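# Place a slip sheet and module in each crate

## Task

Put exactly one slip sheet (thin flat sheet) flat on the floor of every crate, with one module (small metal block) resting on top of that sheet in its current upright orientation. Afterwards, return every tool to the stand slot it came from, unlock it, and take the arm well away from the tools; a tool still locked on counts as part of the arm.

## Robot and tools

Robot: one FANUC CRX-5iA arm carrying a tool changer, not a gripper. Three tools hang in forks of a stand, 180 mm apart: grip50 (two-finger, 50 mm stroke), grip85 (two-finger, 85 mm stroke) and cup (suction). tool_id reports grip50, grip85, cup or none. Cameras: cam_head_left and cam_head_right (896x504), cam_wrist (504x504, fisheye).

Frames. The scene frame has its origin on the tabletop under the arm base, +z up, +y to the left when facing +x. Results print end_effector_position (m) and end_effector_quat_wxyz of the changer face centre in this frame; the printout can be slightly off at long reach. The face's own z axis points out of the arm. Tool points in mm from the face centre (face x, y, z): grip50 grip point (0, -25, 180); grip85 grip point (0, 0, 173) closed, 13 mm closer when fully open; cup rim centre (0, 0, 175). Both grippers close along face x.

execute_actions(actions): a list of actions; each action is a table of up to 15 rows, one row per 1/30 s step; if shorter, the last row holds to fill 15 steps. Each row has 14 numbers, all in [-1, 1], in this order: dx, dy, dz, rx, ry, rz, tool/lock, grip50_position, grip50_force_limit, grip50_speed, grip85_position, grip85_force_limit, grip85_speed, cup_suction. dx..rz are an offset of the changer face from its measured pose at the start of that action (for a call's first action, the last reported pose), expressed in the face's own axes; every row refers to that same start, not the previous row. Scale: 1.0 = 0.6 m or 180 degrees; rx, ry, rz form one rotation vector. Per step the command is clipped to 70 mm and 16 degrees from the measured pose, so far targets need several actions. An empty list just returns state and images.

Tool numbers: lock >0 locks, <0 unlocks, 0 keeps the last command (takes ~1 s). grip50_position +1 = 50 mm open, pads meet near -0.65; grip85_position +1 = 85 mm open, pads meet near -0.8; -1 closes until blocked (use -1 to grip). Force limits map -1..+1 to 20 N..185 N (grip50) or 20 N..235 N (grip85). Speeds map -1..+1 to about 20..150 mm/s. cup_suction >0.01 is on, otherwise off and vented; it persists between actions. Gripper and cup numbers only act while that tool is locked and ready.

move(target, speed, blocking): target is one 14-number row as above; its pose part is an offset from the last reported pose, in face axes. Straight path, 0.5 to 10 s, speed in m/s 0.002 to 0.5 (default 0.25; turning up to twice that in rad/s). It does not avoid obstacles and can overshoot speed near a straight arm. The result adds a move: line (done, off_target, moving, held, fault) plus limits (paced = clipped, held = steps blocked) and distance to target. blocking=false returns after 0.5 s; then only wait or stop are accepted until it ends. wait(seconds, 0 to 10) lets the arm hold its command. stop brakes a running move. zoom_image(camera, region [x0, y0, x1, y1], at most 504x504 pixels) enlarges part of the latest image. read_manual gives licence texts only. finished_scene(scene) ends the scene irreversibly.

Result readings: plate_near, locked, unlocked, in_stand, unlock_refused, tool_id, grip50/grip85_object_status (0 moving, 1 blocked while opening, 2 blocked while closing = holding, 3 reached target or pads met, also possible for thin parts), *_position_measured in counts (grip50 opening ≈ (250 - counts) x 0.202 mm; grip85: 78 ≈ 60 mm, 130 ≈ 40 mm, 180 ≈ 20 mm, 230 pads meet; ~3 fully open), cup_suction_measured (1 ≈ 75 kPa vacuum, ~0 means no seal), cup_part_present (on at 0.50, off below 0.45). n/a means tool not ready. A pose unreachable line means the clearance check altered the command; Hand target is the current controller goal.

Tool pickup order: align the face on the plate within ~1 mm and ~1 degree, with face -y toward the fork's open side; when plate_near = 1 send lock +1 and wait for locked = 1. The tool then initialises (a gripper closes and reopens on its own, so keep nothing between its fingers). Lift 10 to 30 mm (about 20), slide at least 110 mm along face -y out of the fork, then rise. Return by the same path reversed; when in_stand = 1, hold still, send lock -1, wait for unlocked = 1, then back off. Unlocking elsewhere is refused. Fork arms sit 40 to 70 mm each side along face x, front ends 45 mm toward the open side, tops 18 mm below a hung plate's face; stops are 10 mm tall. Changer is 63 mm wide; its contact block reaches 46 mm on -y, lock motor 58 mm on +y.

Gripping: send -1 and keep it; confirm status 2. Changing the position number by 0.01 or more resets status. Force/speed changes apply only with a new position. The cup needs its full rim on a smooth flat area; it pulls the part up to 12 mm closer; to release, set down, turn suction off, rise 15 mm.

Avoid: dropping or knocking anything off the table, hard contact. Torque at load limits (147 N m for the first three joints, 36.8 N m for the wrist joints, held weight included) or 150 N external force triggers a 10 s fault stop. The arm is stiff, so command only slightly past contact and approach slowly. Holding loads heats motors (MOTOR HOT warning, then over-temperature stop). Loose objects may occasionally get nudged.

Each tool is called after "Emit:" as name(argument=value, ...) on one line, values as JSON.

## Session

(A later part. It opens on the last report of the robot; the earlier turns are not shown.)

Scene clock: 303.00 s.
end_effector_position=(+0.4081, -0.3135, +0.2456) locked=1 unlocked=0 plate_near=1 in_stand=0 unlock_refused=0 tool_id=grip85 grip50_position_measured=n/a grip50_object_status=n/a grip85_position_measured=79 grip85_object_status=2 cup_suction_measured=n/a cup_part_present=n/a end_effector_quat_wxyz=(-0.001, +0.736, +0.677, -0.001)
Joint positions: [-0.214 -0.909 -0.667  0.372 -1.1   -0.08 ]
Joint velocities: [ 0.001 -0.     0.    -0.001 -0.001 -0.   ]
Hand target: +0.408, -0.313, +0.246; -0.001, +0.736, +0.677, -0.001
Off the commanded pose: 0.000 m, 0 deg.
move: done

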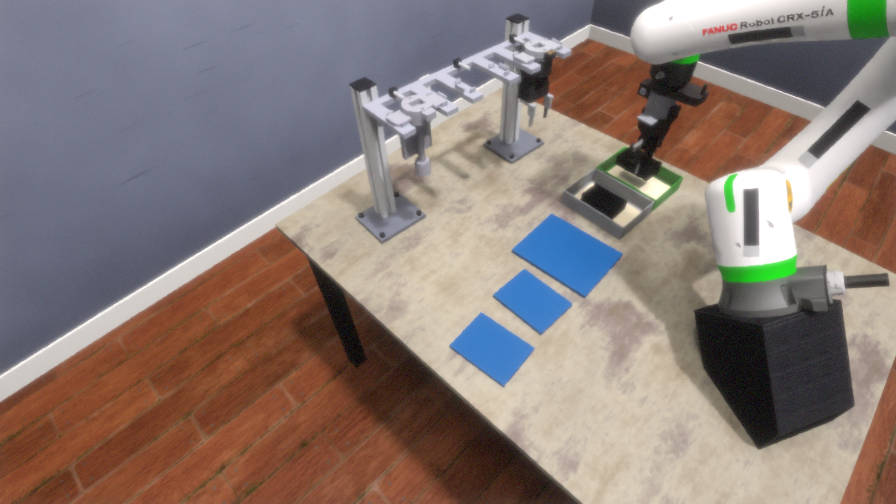

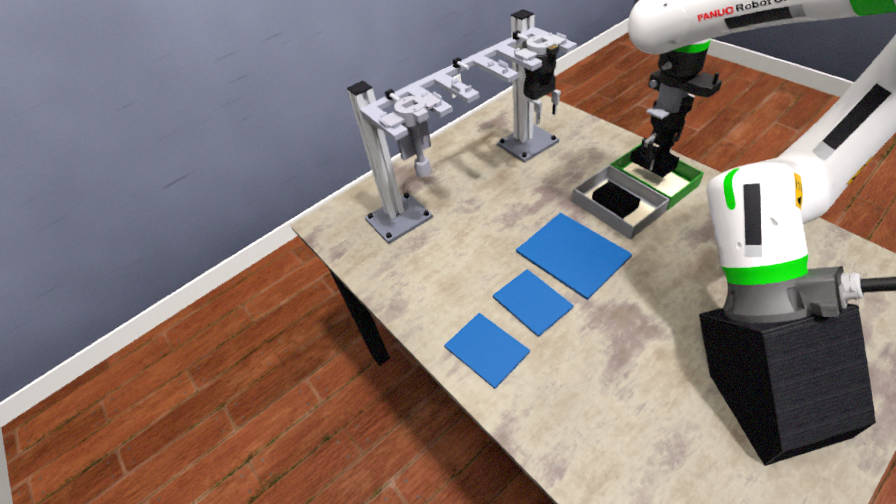

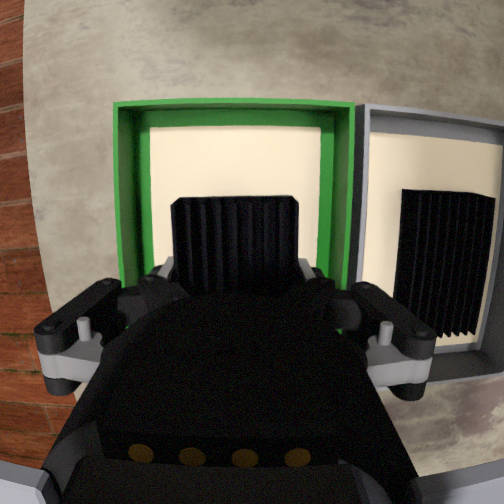

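Emit:
move(target=[0,-0.008,0.070,0,0,0,0,1,0,0,-1,-0.3,-0.3,0], speed=0.04)

Emit:
execute_actions(actions=[[[0,0,0,0,0,0,0,1,0,0,0.7,-0.3,-0.3,0]]])

Emit:
move(target=[0,0,-0.068,0,0,0,0,1,0,0,0.7,-0.3,-0.3,0], speed=0.08)

Emit:
move(target=[0.19,0.165,-0.005,0,0,0,0,1,0,0,1,-0.3,-0.3,0], speed=0.15)

Emit:
move(target=[0.385,0.04,-0.22,0,0,0,0,1,0,0,1,-0.3,-0.3,0], speed=0.2)

Scene clock: 309.00 s.
end_effector_position=(+0.4035, -0.3129, +0.2036) locked=1 unlocked=0 plate_near=1 in_stand=0 unlock_refused=0 tool_id=grip85 grip50_position_measured=n/a grip50_object_status=n/a grip85_position_measured=79 grip85_object_status=2 cup_suction_measured=n/a cup_part_present=n/a end_effector_quat_wxyz=(-0.001, +0.736, +0.677, -0.001)
Joint positions: [-0.317 -0.83  -0.71   0.32  -0.951 -0.017]
Joint velocities: [ 0.001  0.    -0.001 -0.001 -0.001  0.   ]
Hand target: +0.403, -0.313, +0.204; -0.001, +0.736, +0.677, -0.001
Off the commanded pose: 0.000 m, 0 deg.
move: done

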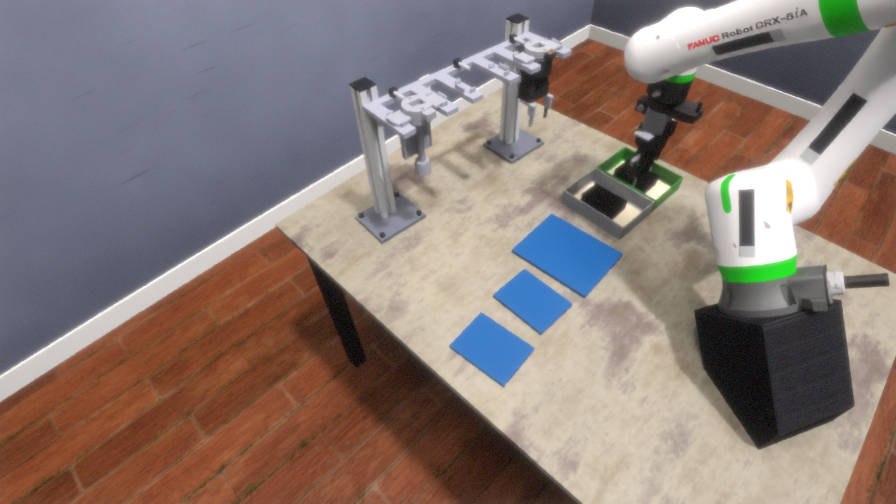

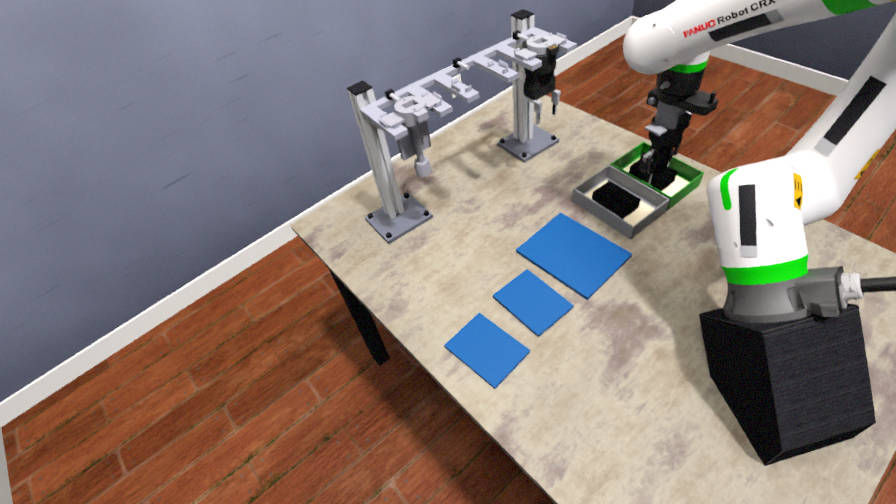

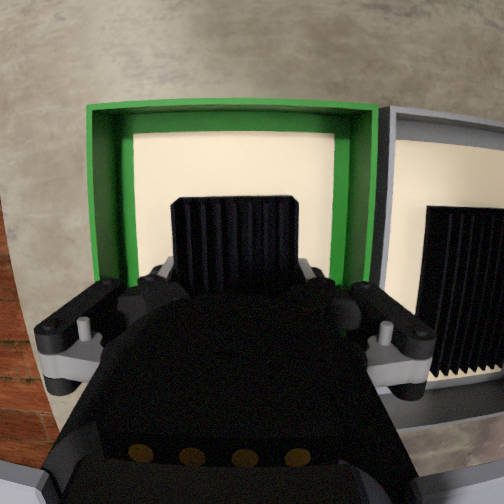

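Scene clock: 309.50 s.
end_effector_position=(+0.4035, -0.3129, +0.2036) locked=1 unlocked=0 plate_near=1 in_stand=0 unlock_refused=0 tool_id=grip85 grip50_position_measured=n/a grip50_object_status=n/a grip85_position_measured=41 grip85_object_status=0 cup_suction_measured=n/a cup_part_present=n/a end_effector_quat_wxyz=(-0.001, +0.736, +0.677, -0.001)
Joint positions: [-0.317 -0.83  -0.71   0.32  -0.951 -0.017]
Joint velocities: [ 0.002 -0.    -0.001  0.001 -0.001 -0.001]
Hand target: +0.403, -0.313, +0.204; -0.001, +0.736, +0.677, -0.001
Off the commanded pose: 0.000 m, 0 deg.

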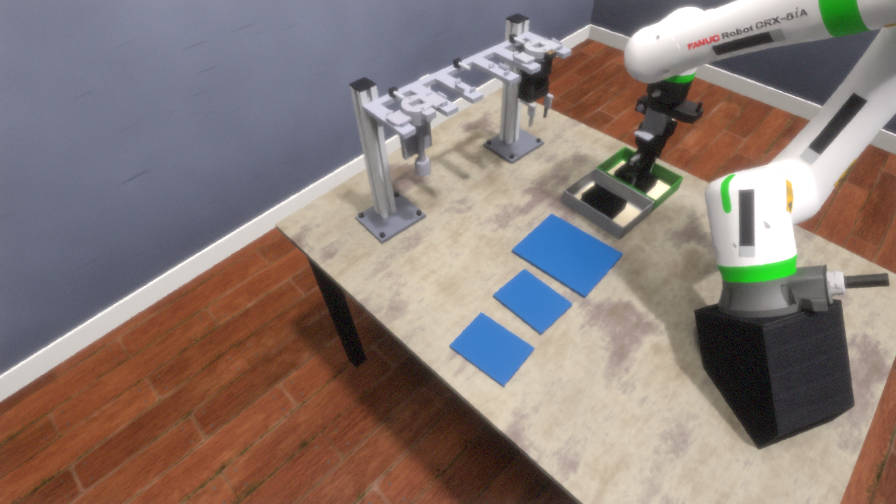

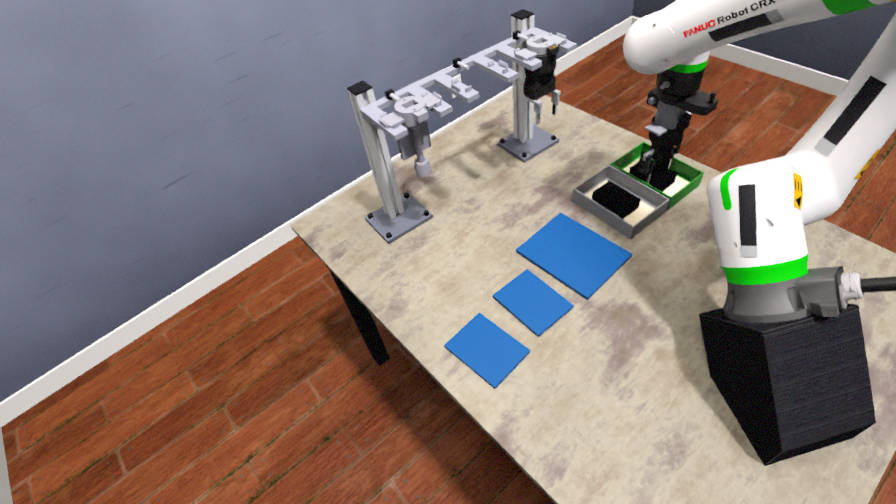

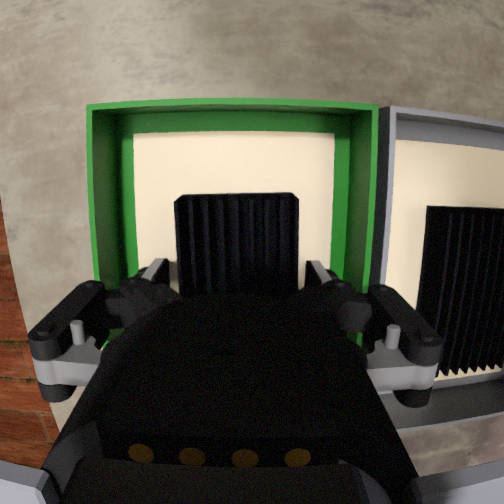

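Scene clock: 310.33 s.
end_effector_position=(+0.4034, -0.3131, +0.2444) locked=1 unlocked=0 plate_near=1 in_stand=0 unlock_refused=0 tool_id=grip85 grip50_position_measured=n/a grip50_object_status=n/a grip85_position_measured=41 grip85_object_status=3 cup_suction_measured=n/a cup_part_present=n/a end_effector_quat_wxyz=(-0.001, +0.736, +0.677, -0.000)
Joint positions: [-0.221 -0.918 -0.677  0.367 -1.097 -0.073]
Joint velocities: [ 0.001 -0.001 -0.002  0.001 -0.001 -0.002]
Hand target: +0.403, -0.313, +0.244; -0.001, +0.736, +0.677, -0.001
Off the commanded pose: 0.000 m, 0 deg.
move: done

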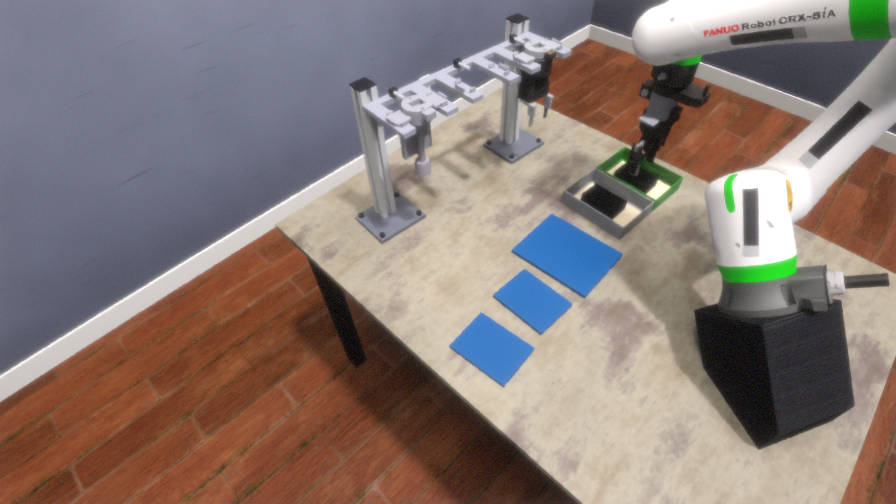

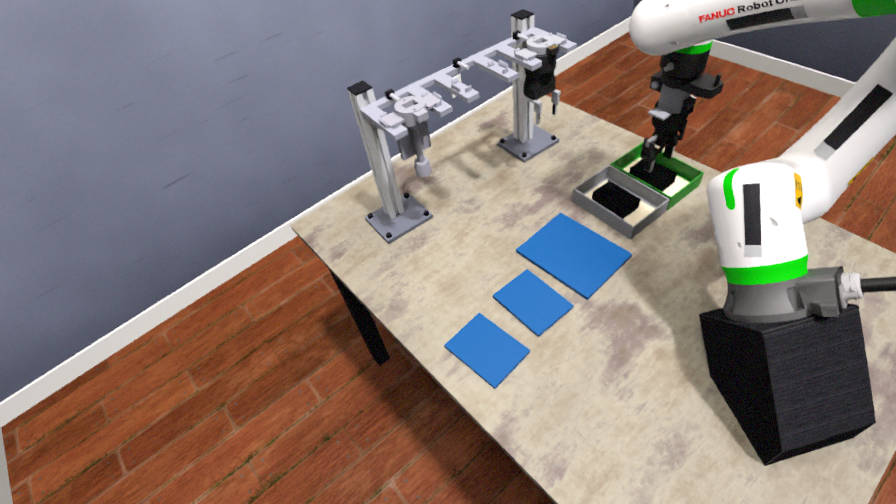

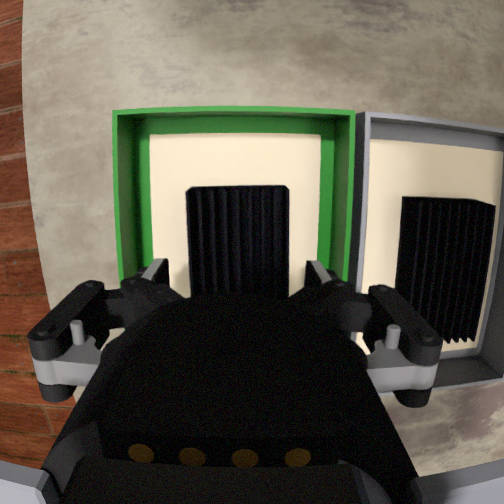

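Scene clock: 311.73 s.
end_effector_position=(+0.5114, -0.2080, +0.2473) locked=1 unlocked=0 plate_near=1 in_stand=0 unlock_refused=0 tool_id=grip85 grip50_position_measured=n/a grip50_object_status=n/a grip85_position_measured=3 grip85_object_status=3 cup_suction_measured=n/a cup_part_present=n/a end_effector_quat_wxyz=(-0.000, +0.736, +0.677, -0.000)
Joint positions: [ 0.379 -0.755 -0.647  0.709 -1.295 -0.692]
Joint velocities: [ 0.     0.001 -0.     0.001  0.001  0.001]
Hand target: +0.511, -0.208, +0.247; -0.000, +0.736, +0.677, -0.000
Off the commanded pose: 0.000 m, 0 deg.
move: done

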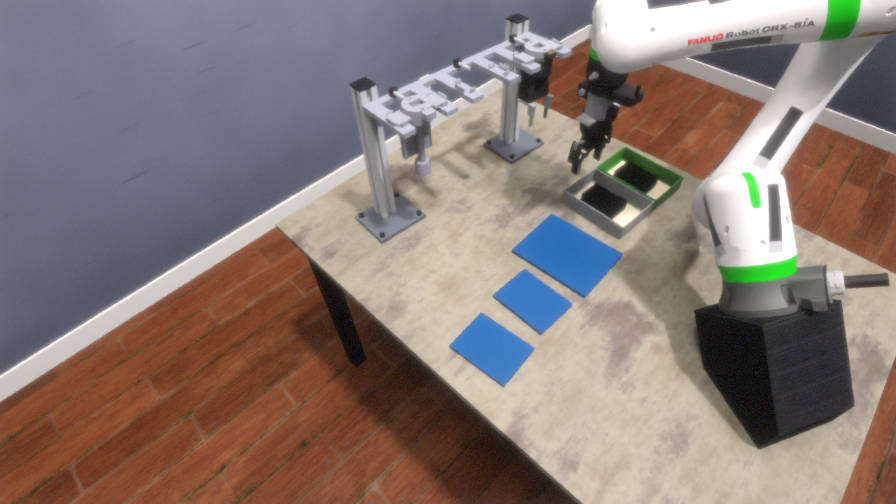

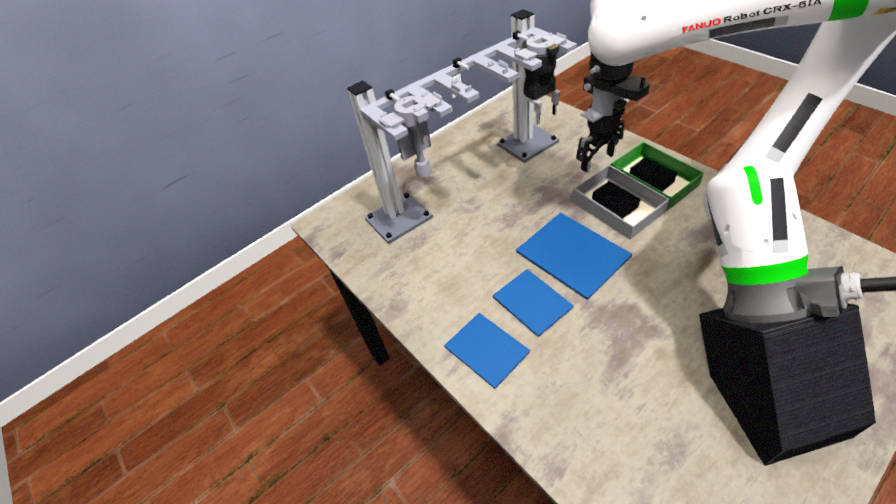

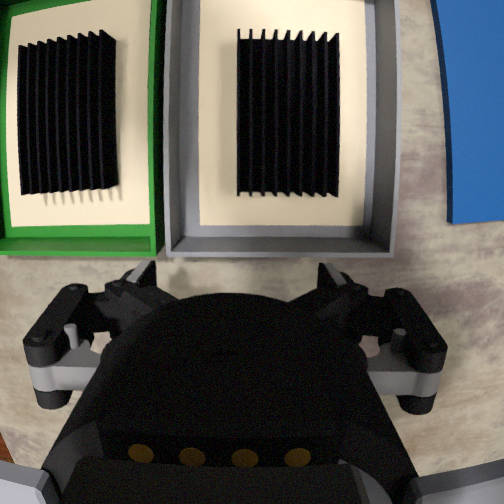

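Scene clock: 313.47 s.
end_effector_position=(+0.5546, +0.0197, +0.3794) locked=1 unlocked=0 plate_near=1 in_stand=0 unlock_refused=0 tool_id=grip85 grip50_position_measured=n/a grip50_object_status=n/a grip85_position_measured=3 grip85_object_status=3 cup_suction_measured=n/a cup_part_present=n/a end_effector_quat_wxyz=(-0.001, +0.737, +0.676, +0.000)
Joint positions: [ 1.192 -0.388 -0.395  0.775 -1.78  -1.359]
Joint velocities: [-0.     0.001  0.001  0.001  0.001  0.   ]
Hand target: +0.555, +0.020, +0.379; -0.001, +0.737, +0.676, +0.000
Off the commanded pose: 0.001 m, 0 deg.
move: done

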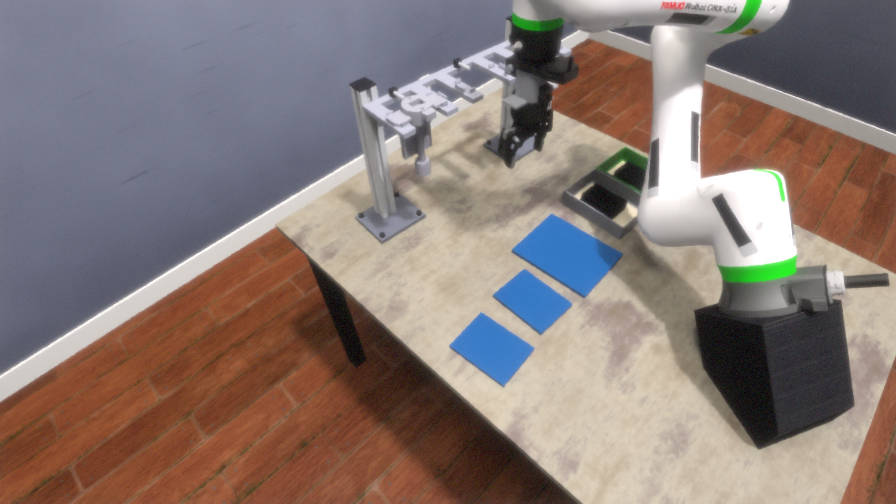

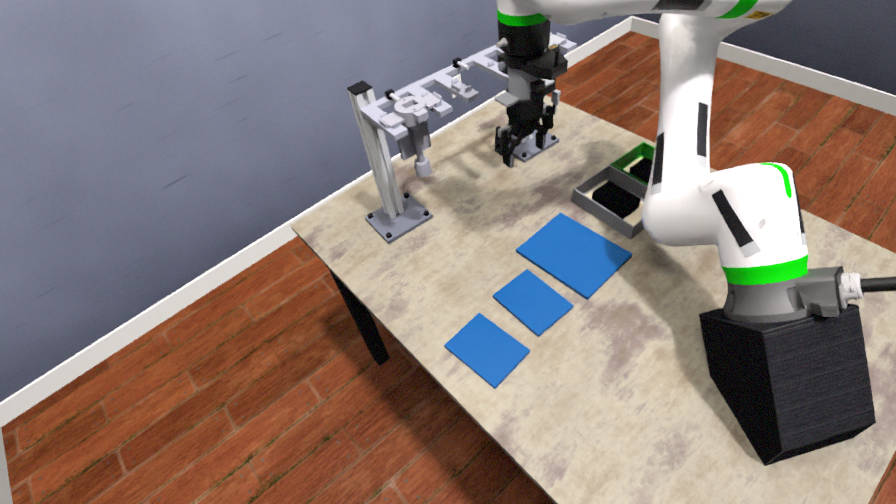

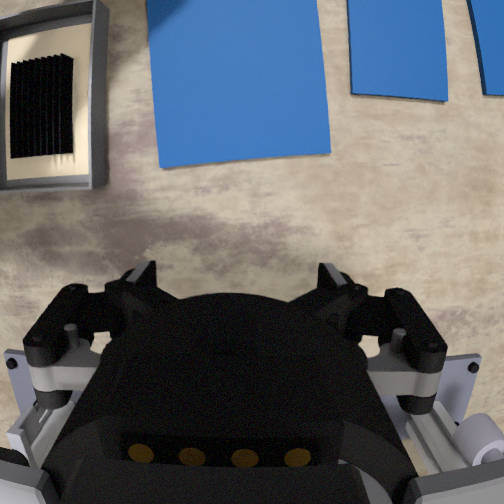

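Emit:
move(target=[0.0089,0.002,-0.0053,-0.0004,-0.0004,0,0,1,0,0,1,-0.3,-0.3,0], speed=0.05)

Emit:
move(target=[0,0.22,0,0,0,0,0,1,0,0,1,-0.3,-0.3,0], speed=0.08)

Scene clock: 316.13 s.
end_effector_position=(+0.5562, +0.0249, +0.3826) locked=1 unlocked=0 plate_near=1 in_stand=0 unlock_refused=0 tool_id=grip85 grip50_position_measured=n/a grip50_object_status=n/a grip85_position_measured=3 grip85_object_status=3 cup_suction_measured=n/a cup_part_present=n/a end_effector_quat_wxyz=(+0.000, +0.737, +0.676, +0.000)
Joint positions: [ 1.198 -0.373 -0.383  0.776 -1.783 -1.365]
Joint velocities: [ 0.003 -0.    -0.    -0.     0.001 -0.   ]
Hand target: +0.556, +0.025, +0.383; +0.000, +0.737, +0.676, +0.000
Off the commanded pose: 0.000 m, 0 deg.
move: done

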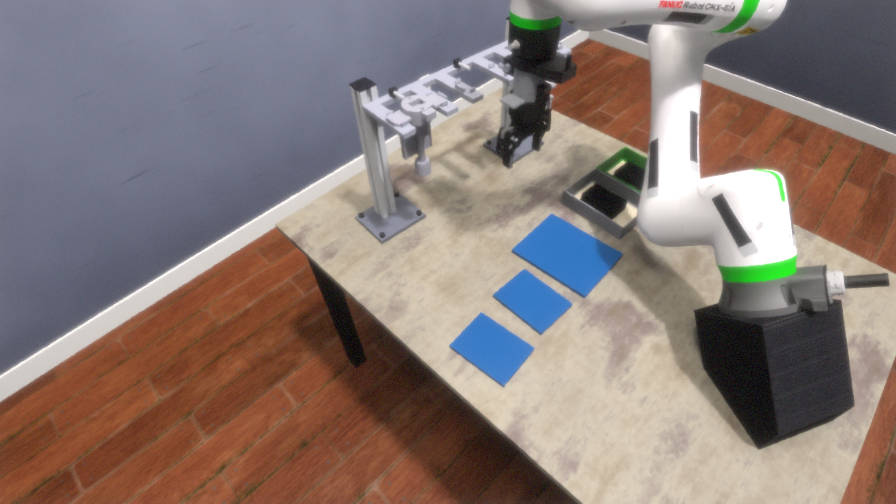

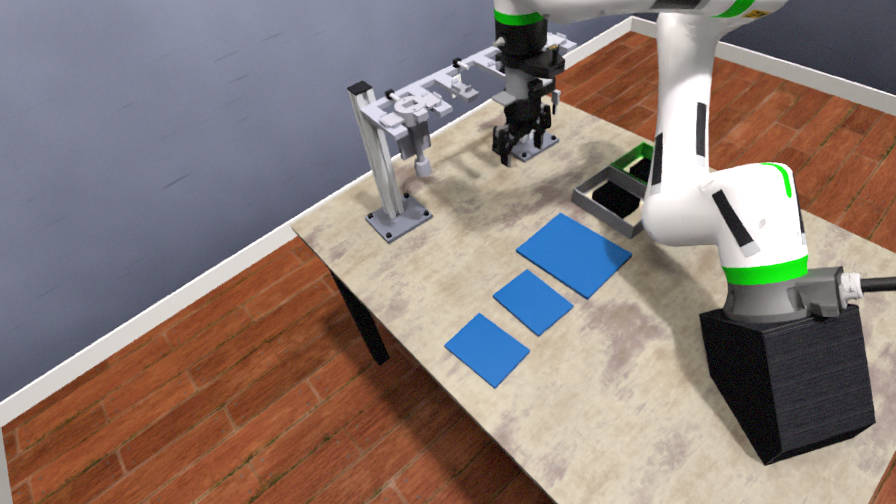

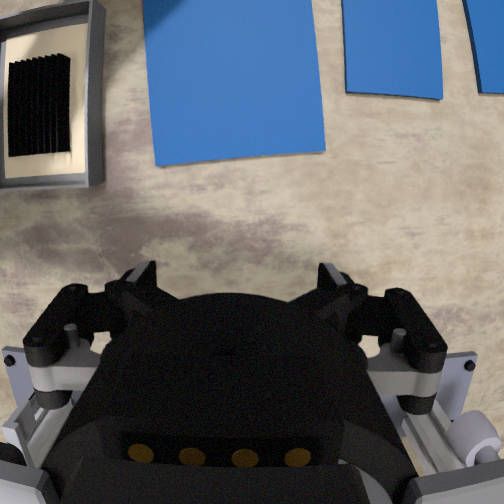

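Scene clock: 318.10 s.
end_effector_position=(+0.6875, +0.0140, +0.3829) locked=1 unlocked=0 plate_near=1 in_stand=0 unlock_refused=0 tool_id=grip85 grip50_position_measured=n/a grip50_object_status=n/a grip85_position_measured=3 grip85_object_status=3 cup_suction_measured=n/a cup_part_present=n/a end_effector_quat_wxyz=(+0.000, +0.737, +0.676, -0.000)
Joint positions: [ 0.901 -0.155 -0.023  0.806 -1.671 -1.053]
Joint velocities: [-0.001 -0.     0.    -0.001 -0.    -0.   ]
Hand target: +0.687, +0.014, +0.383; +0.000, +0.737, +0.676, -0.000
Off the commanded pose: 0.001 m, 0 deg.
move: done

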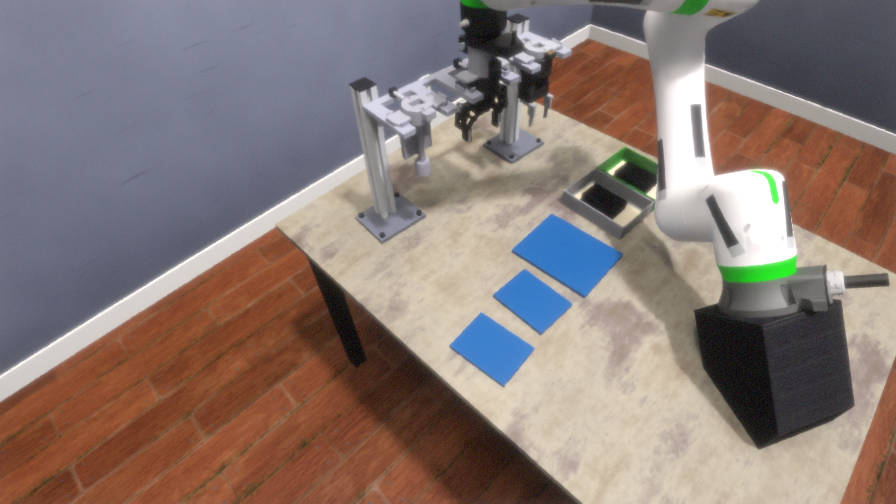

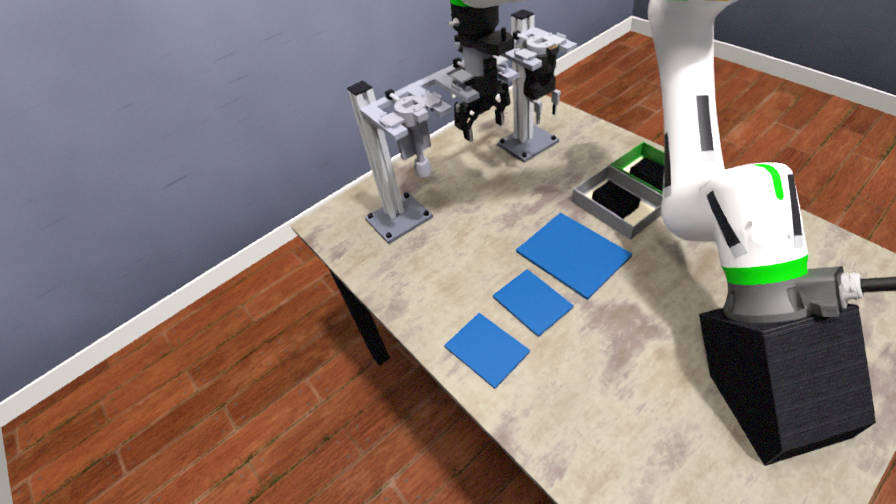

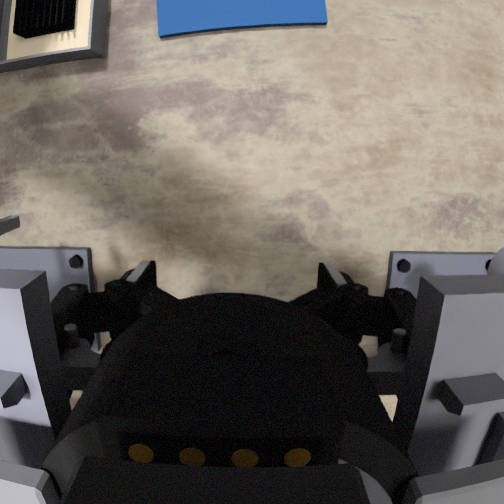

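Emit:
move(target=[0.0003,0,0.0327,0,0,0,0,1,0,0,1,-0.3,-0.3,0], speed=0.025)

Emit:
execute_actions(actions=[[[0,0,0,0,0,0,-1,1,0,0,1,-0.3,-0.3,0]],[[0,0,0,0,0,0,-1,1,0,0,1,-0.3,-0.3,0]],[[0,0,0,0,0,0,-1,1,0,0,1,-0.3,-0.3,0]]])

Scene clock: 321.30 s.
end_effector_position=(+0.6875, +0.0142, +0.3633) locked=1 unlocked=0 plate_near=1 in_stand=1 unlock_refused=0 tool_id=grip85 grip50_position_measured=n/a grip50_object_status=n/a grip85_position_measured=3 grip85_object_status=3 cup_suction_measured=n/a cup_part_present=n/a end_effector_quat_wxyz=(+0.000, +0.737, +0.676, +0.000)
Joint positions: [ 0.862 -0.157 -0.057  0.802 -1.621 -1.049]
Joint velocities: [ 0.     0.    -0.    -0.    -0.001 -0.001]
Hand target: +0.688, +0.014, +0.363; +0.000, +0.737, +0.676, +0.000
Off the commanded pose: 0.000 m, 0 deg.
move: done

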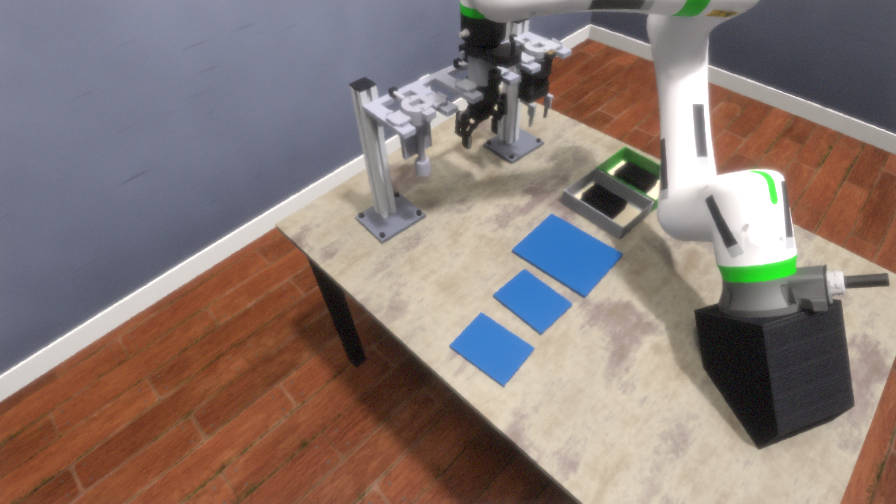

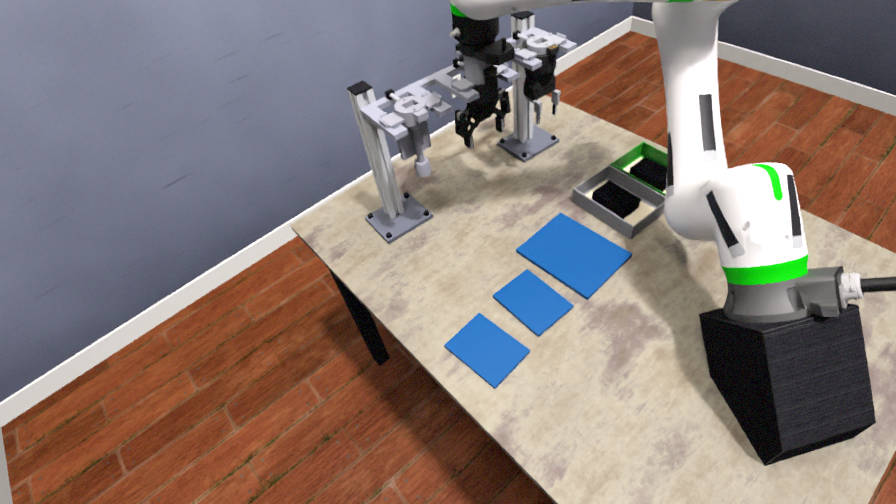

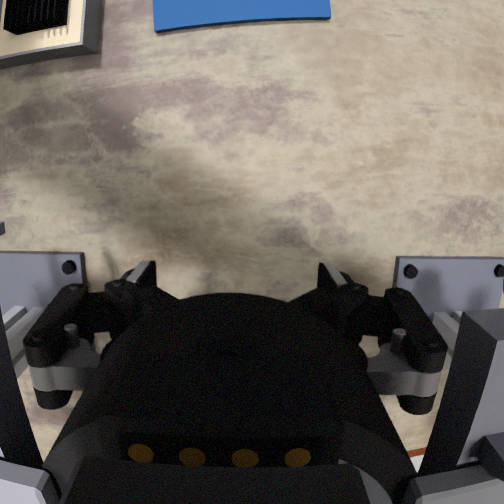

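Scene clock: 322.80 s.
end_effector_position=(+0.6875, +0.0142, +0.3633) locked=0 unlocked=1 plate_near=1 in_stand=1 unlock_refused=0 tool_id=none grip50_position_measured=n/a grip50_object_status=n/a grip85_position_measured=n/a grip85_object_status=n/a cup_suction_measured=n/a cup_part_present=n/a end_effector_quat_wxyz=(+0.000, +0.737, +0.676, -0.000)
Joint positions: [ 0.862 -0.157 -0.057  0.802 -1.621 -1.049]
Joint velocities: [-0.001  0.    -0.     0.001  0.001 -0.   ]
Hand target: +0.688, +0.014, +0.363; +0.000, +0.737, +0.676, -0.000
Off the commanded pose: 0.000 m, 0 deg.

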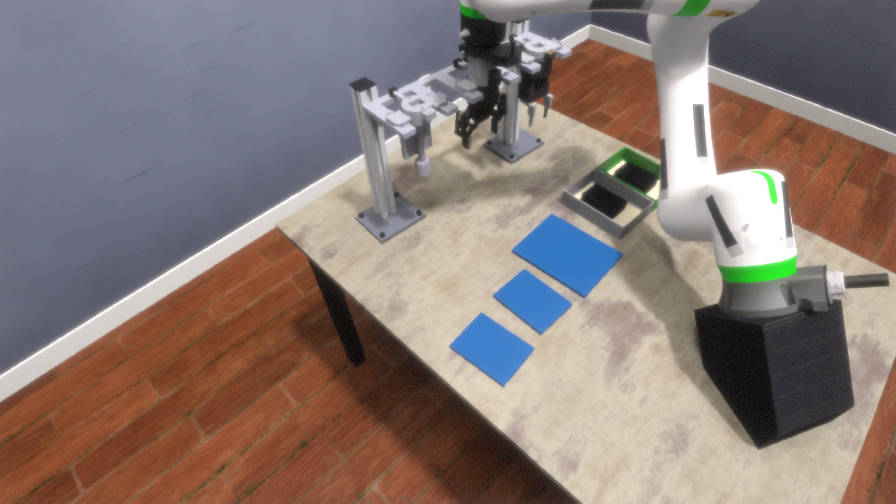

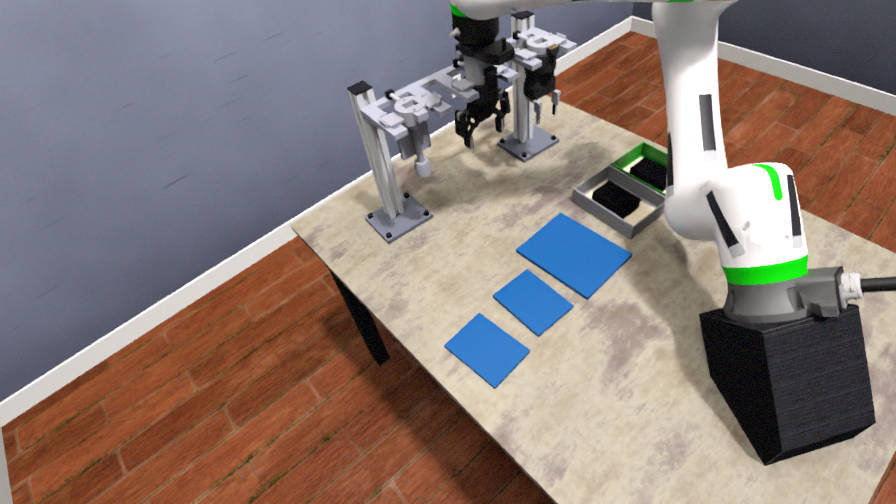

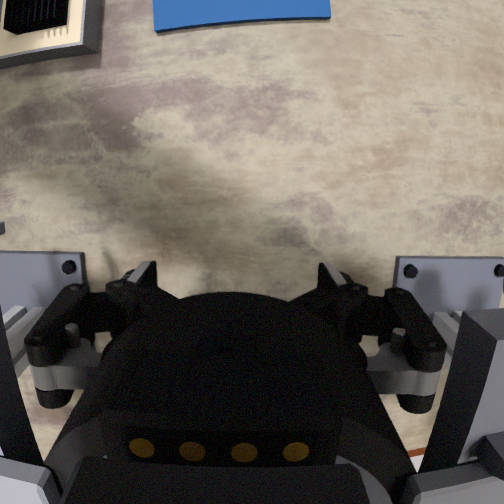

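Emit:
move(target=[0,0,-0.08,0,0,0,0,1,0,0,1,0,0,0], speed=0.08)

Emit:
move(target=[0.25,-0.4,-0.05,0,0,0,0,1,0,0,1,0,0,0])

Emit:
finished_scene(scene=1)

Scene clock: 328.07 s.
end_effector_position=(+0.6874, +0.0141, +0.4111) locked=0 unlocked=1 plate_near=0 in_stand=0 unlock_refused=0 tool_id=none grip50_position_measured=n/a grip50_object_status=n/a grip85_position_measured=n/a grip85_object_status=n/a cup_suction_measured=n/a cup_part_present=n/a end_effector_quat_wxyz=(+0.000, +0.737, +0.676, -0.000)
Joint positions: [ 0.957 -0.147  0.03   0.814 -1.742 -1.058]
Joint velocities: [ 0.001  0.     0.001  0.001  0.    -0.001]
Hand target: +0.687, +0.014, +0.411; +0.000, +0.737, +0.676, -0.000
Off the commanded pose: 0.000 m, 0 deg.
move: done

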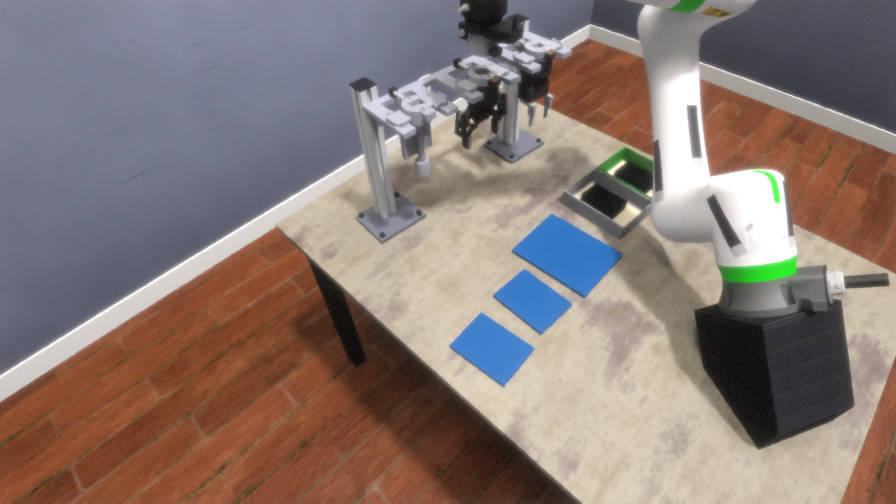

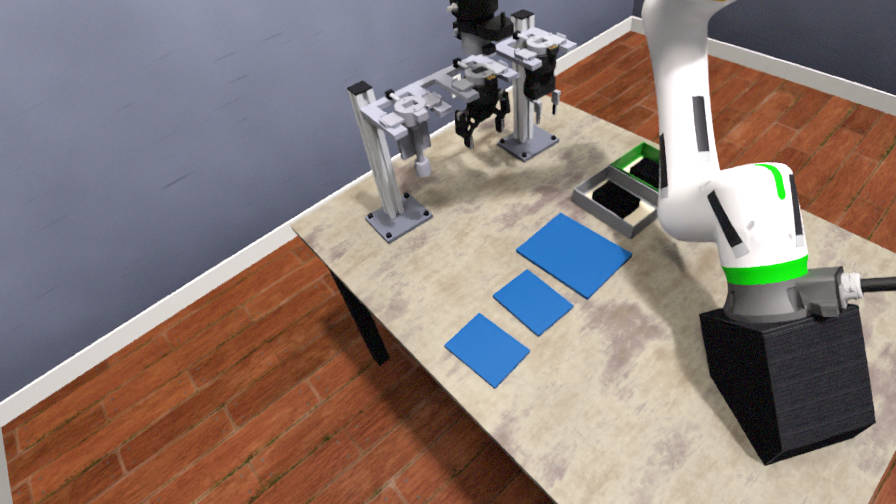

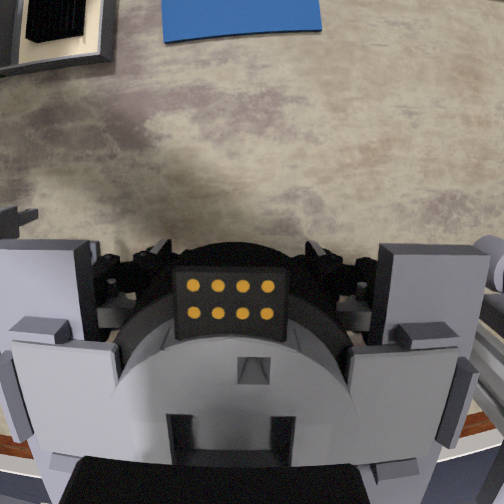

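Scene clock: 329.63 s.
end_effector_position=(+0.4611, +0.1834, +0.4412) locked=0 unlocked=1 plate_near=0 in_stand=0 unlock_refused=0 tool_id=none grip50_position_measured=n/a grip50_object_status=n/a grip85_position_measured=n/a grip85_object_status=n/a cup_suction_measured=n/a cup_part_present=n/a end_effector_quat_wxyz=(+0.000, +0.737, +0.676, +0.000)
Joint positions: [ 1.513 -0.084 -0.299  0.649 -1.835 -1.746]
Joint velocities: [ 0.     0.001  0.001 -0.001  0.001  0.   ]
Hand target: +0.461, +0.183, +0.441; +0.000, +0.737, +0.676, +0.001
Off the commanded pose: 0.001 m, 0 deg.
move: done

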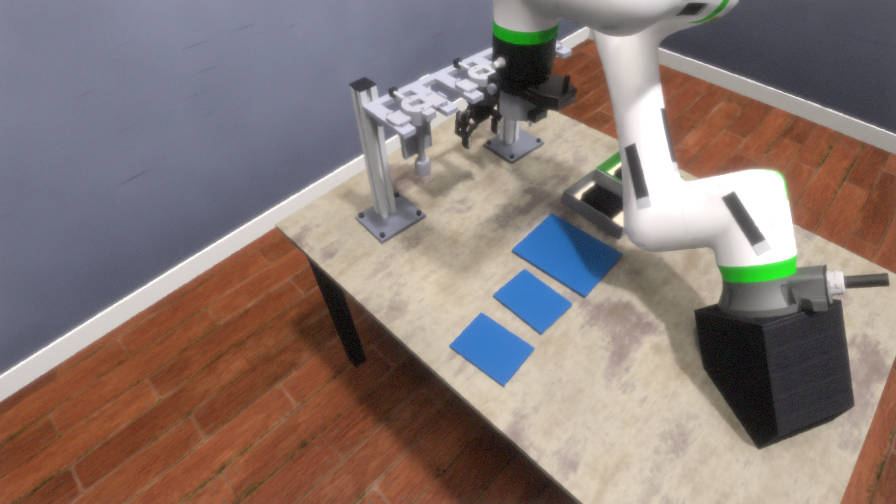

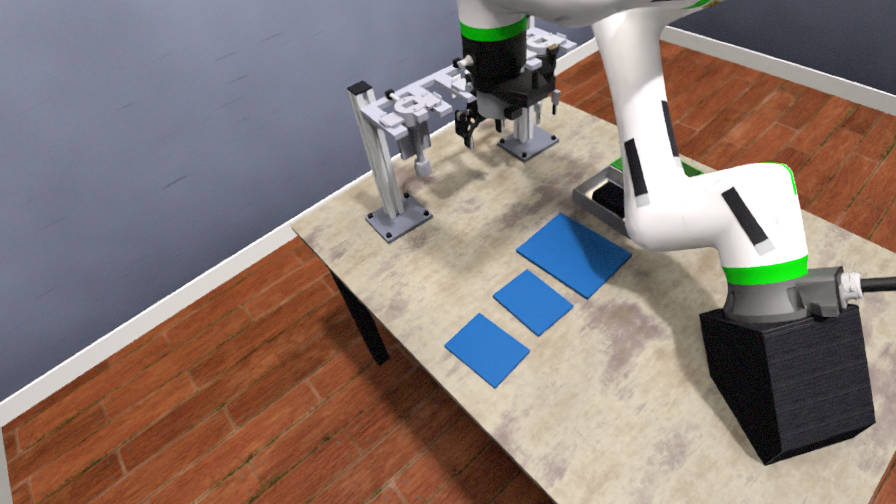

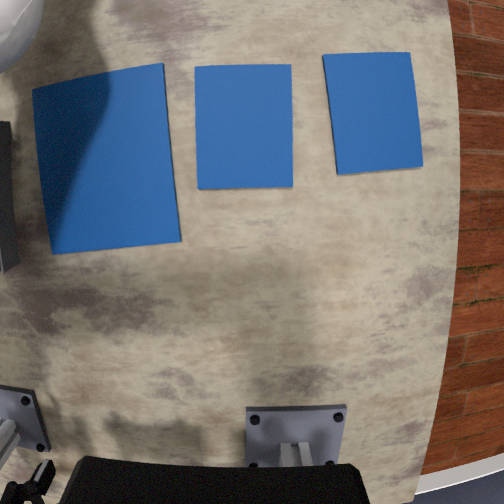

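The scene is finished: the task was done.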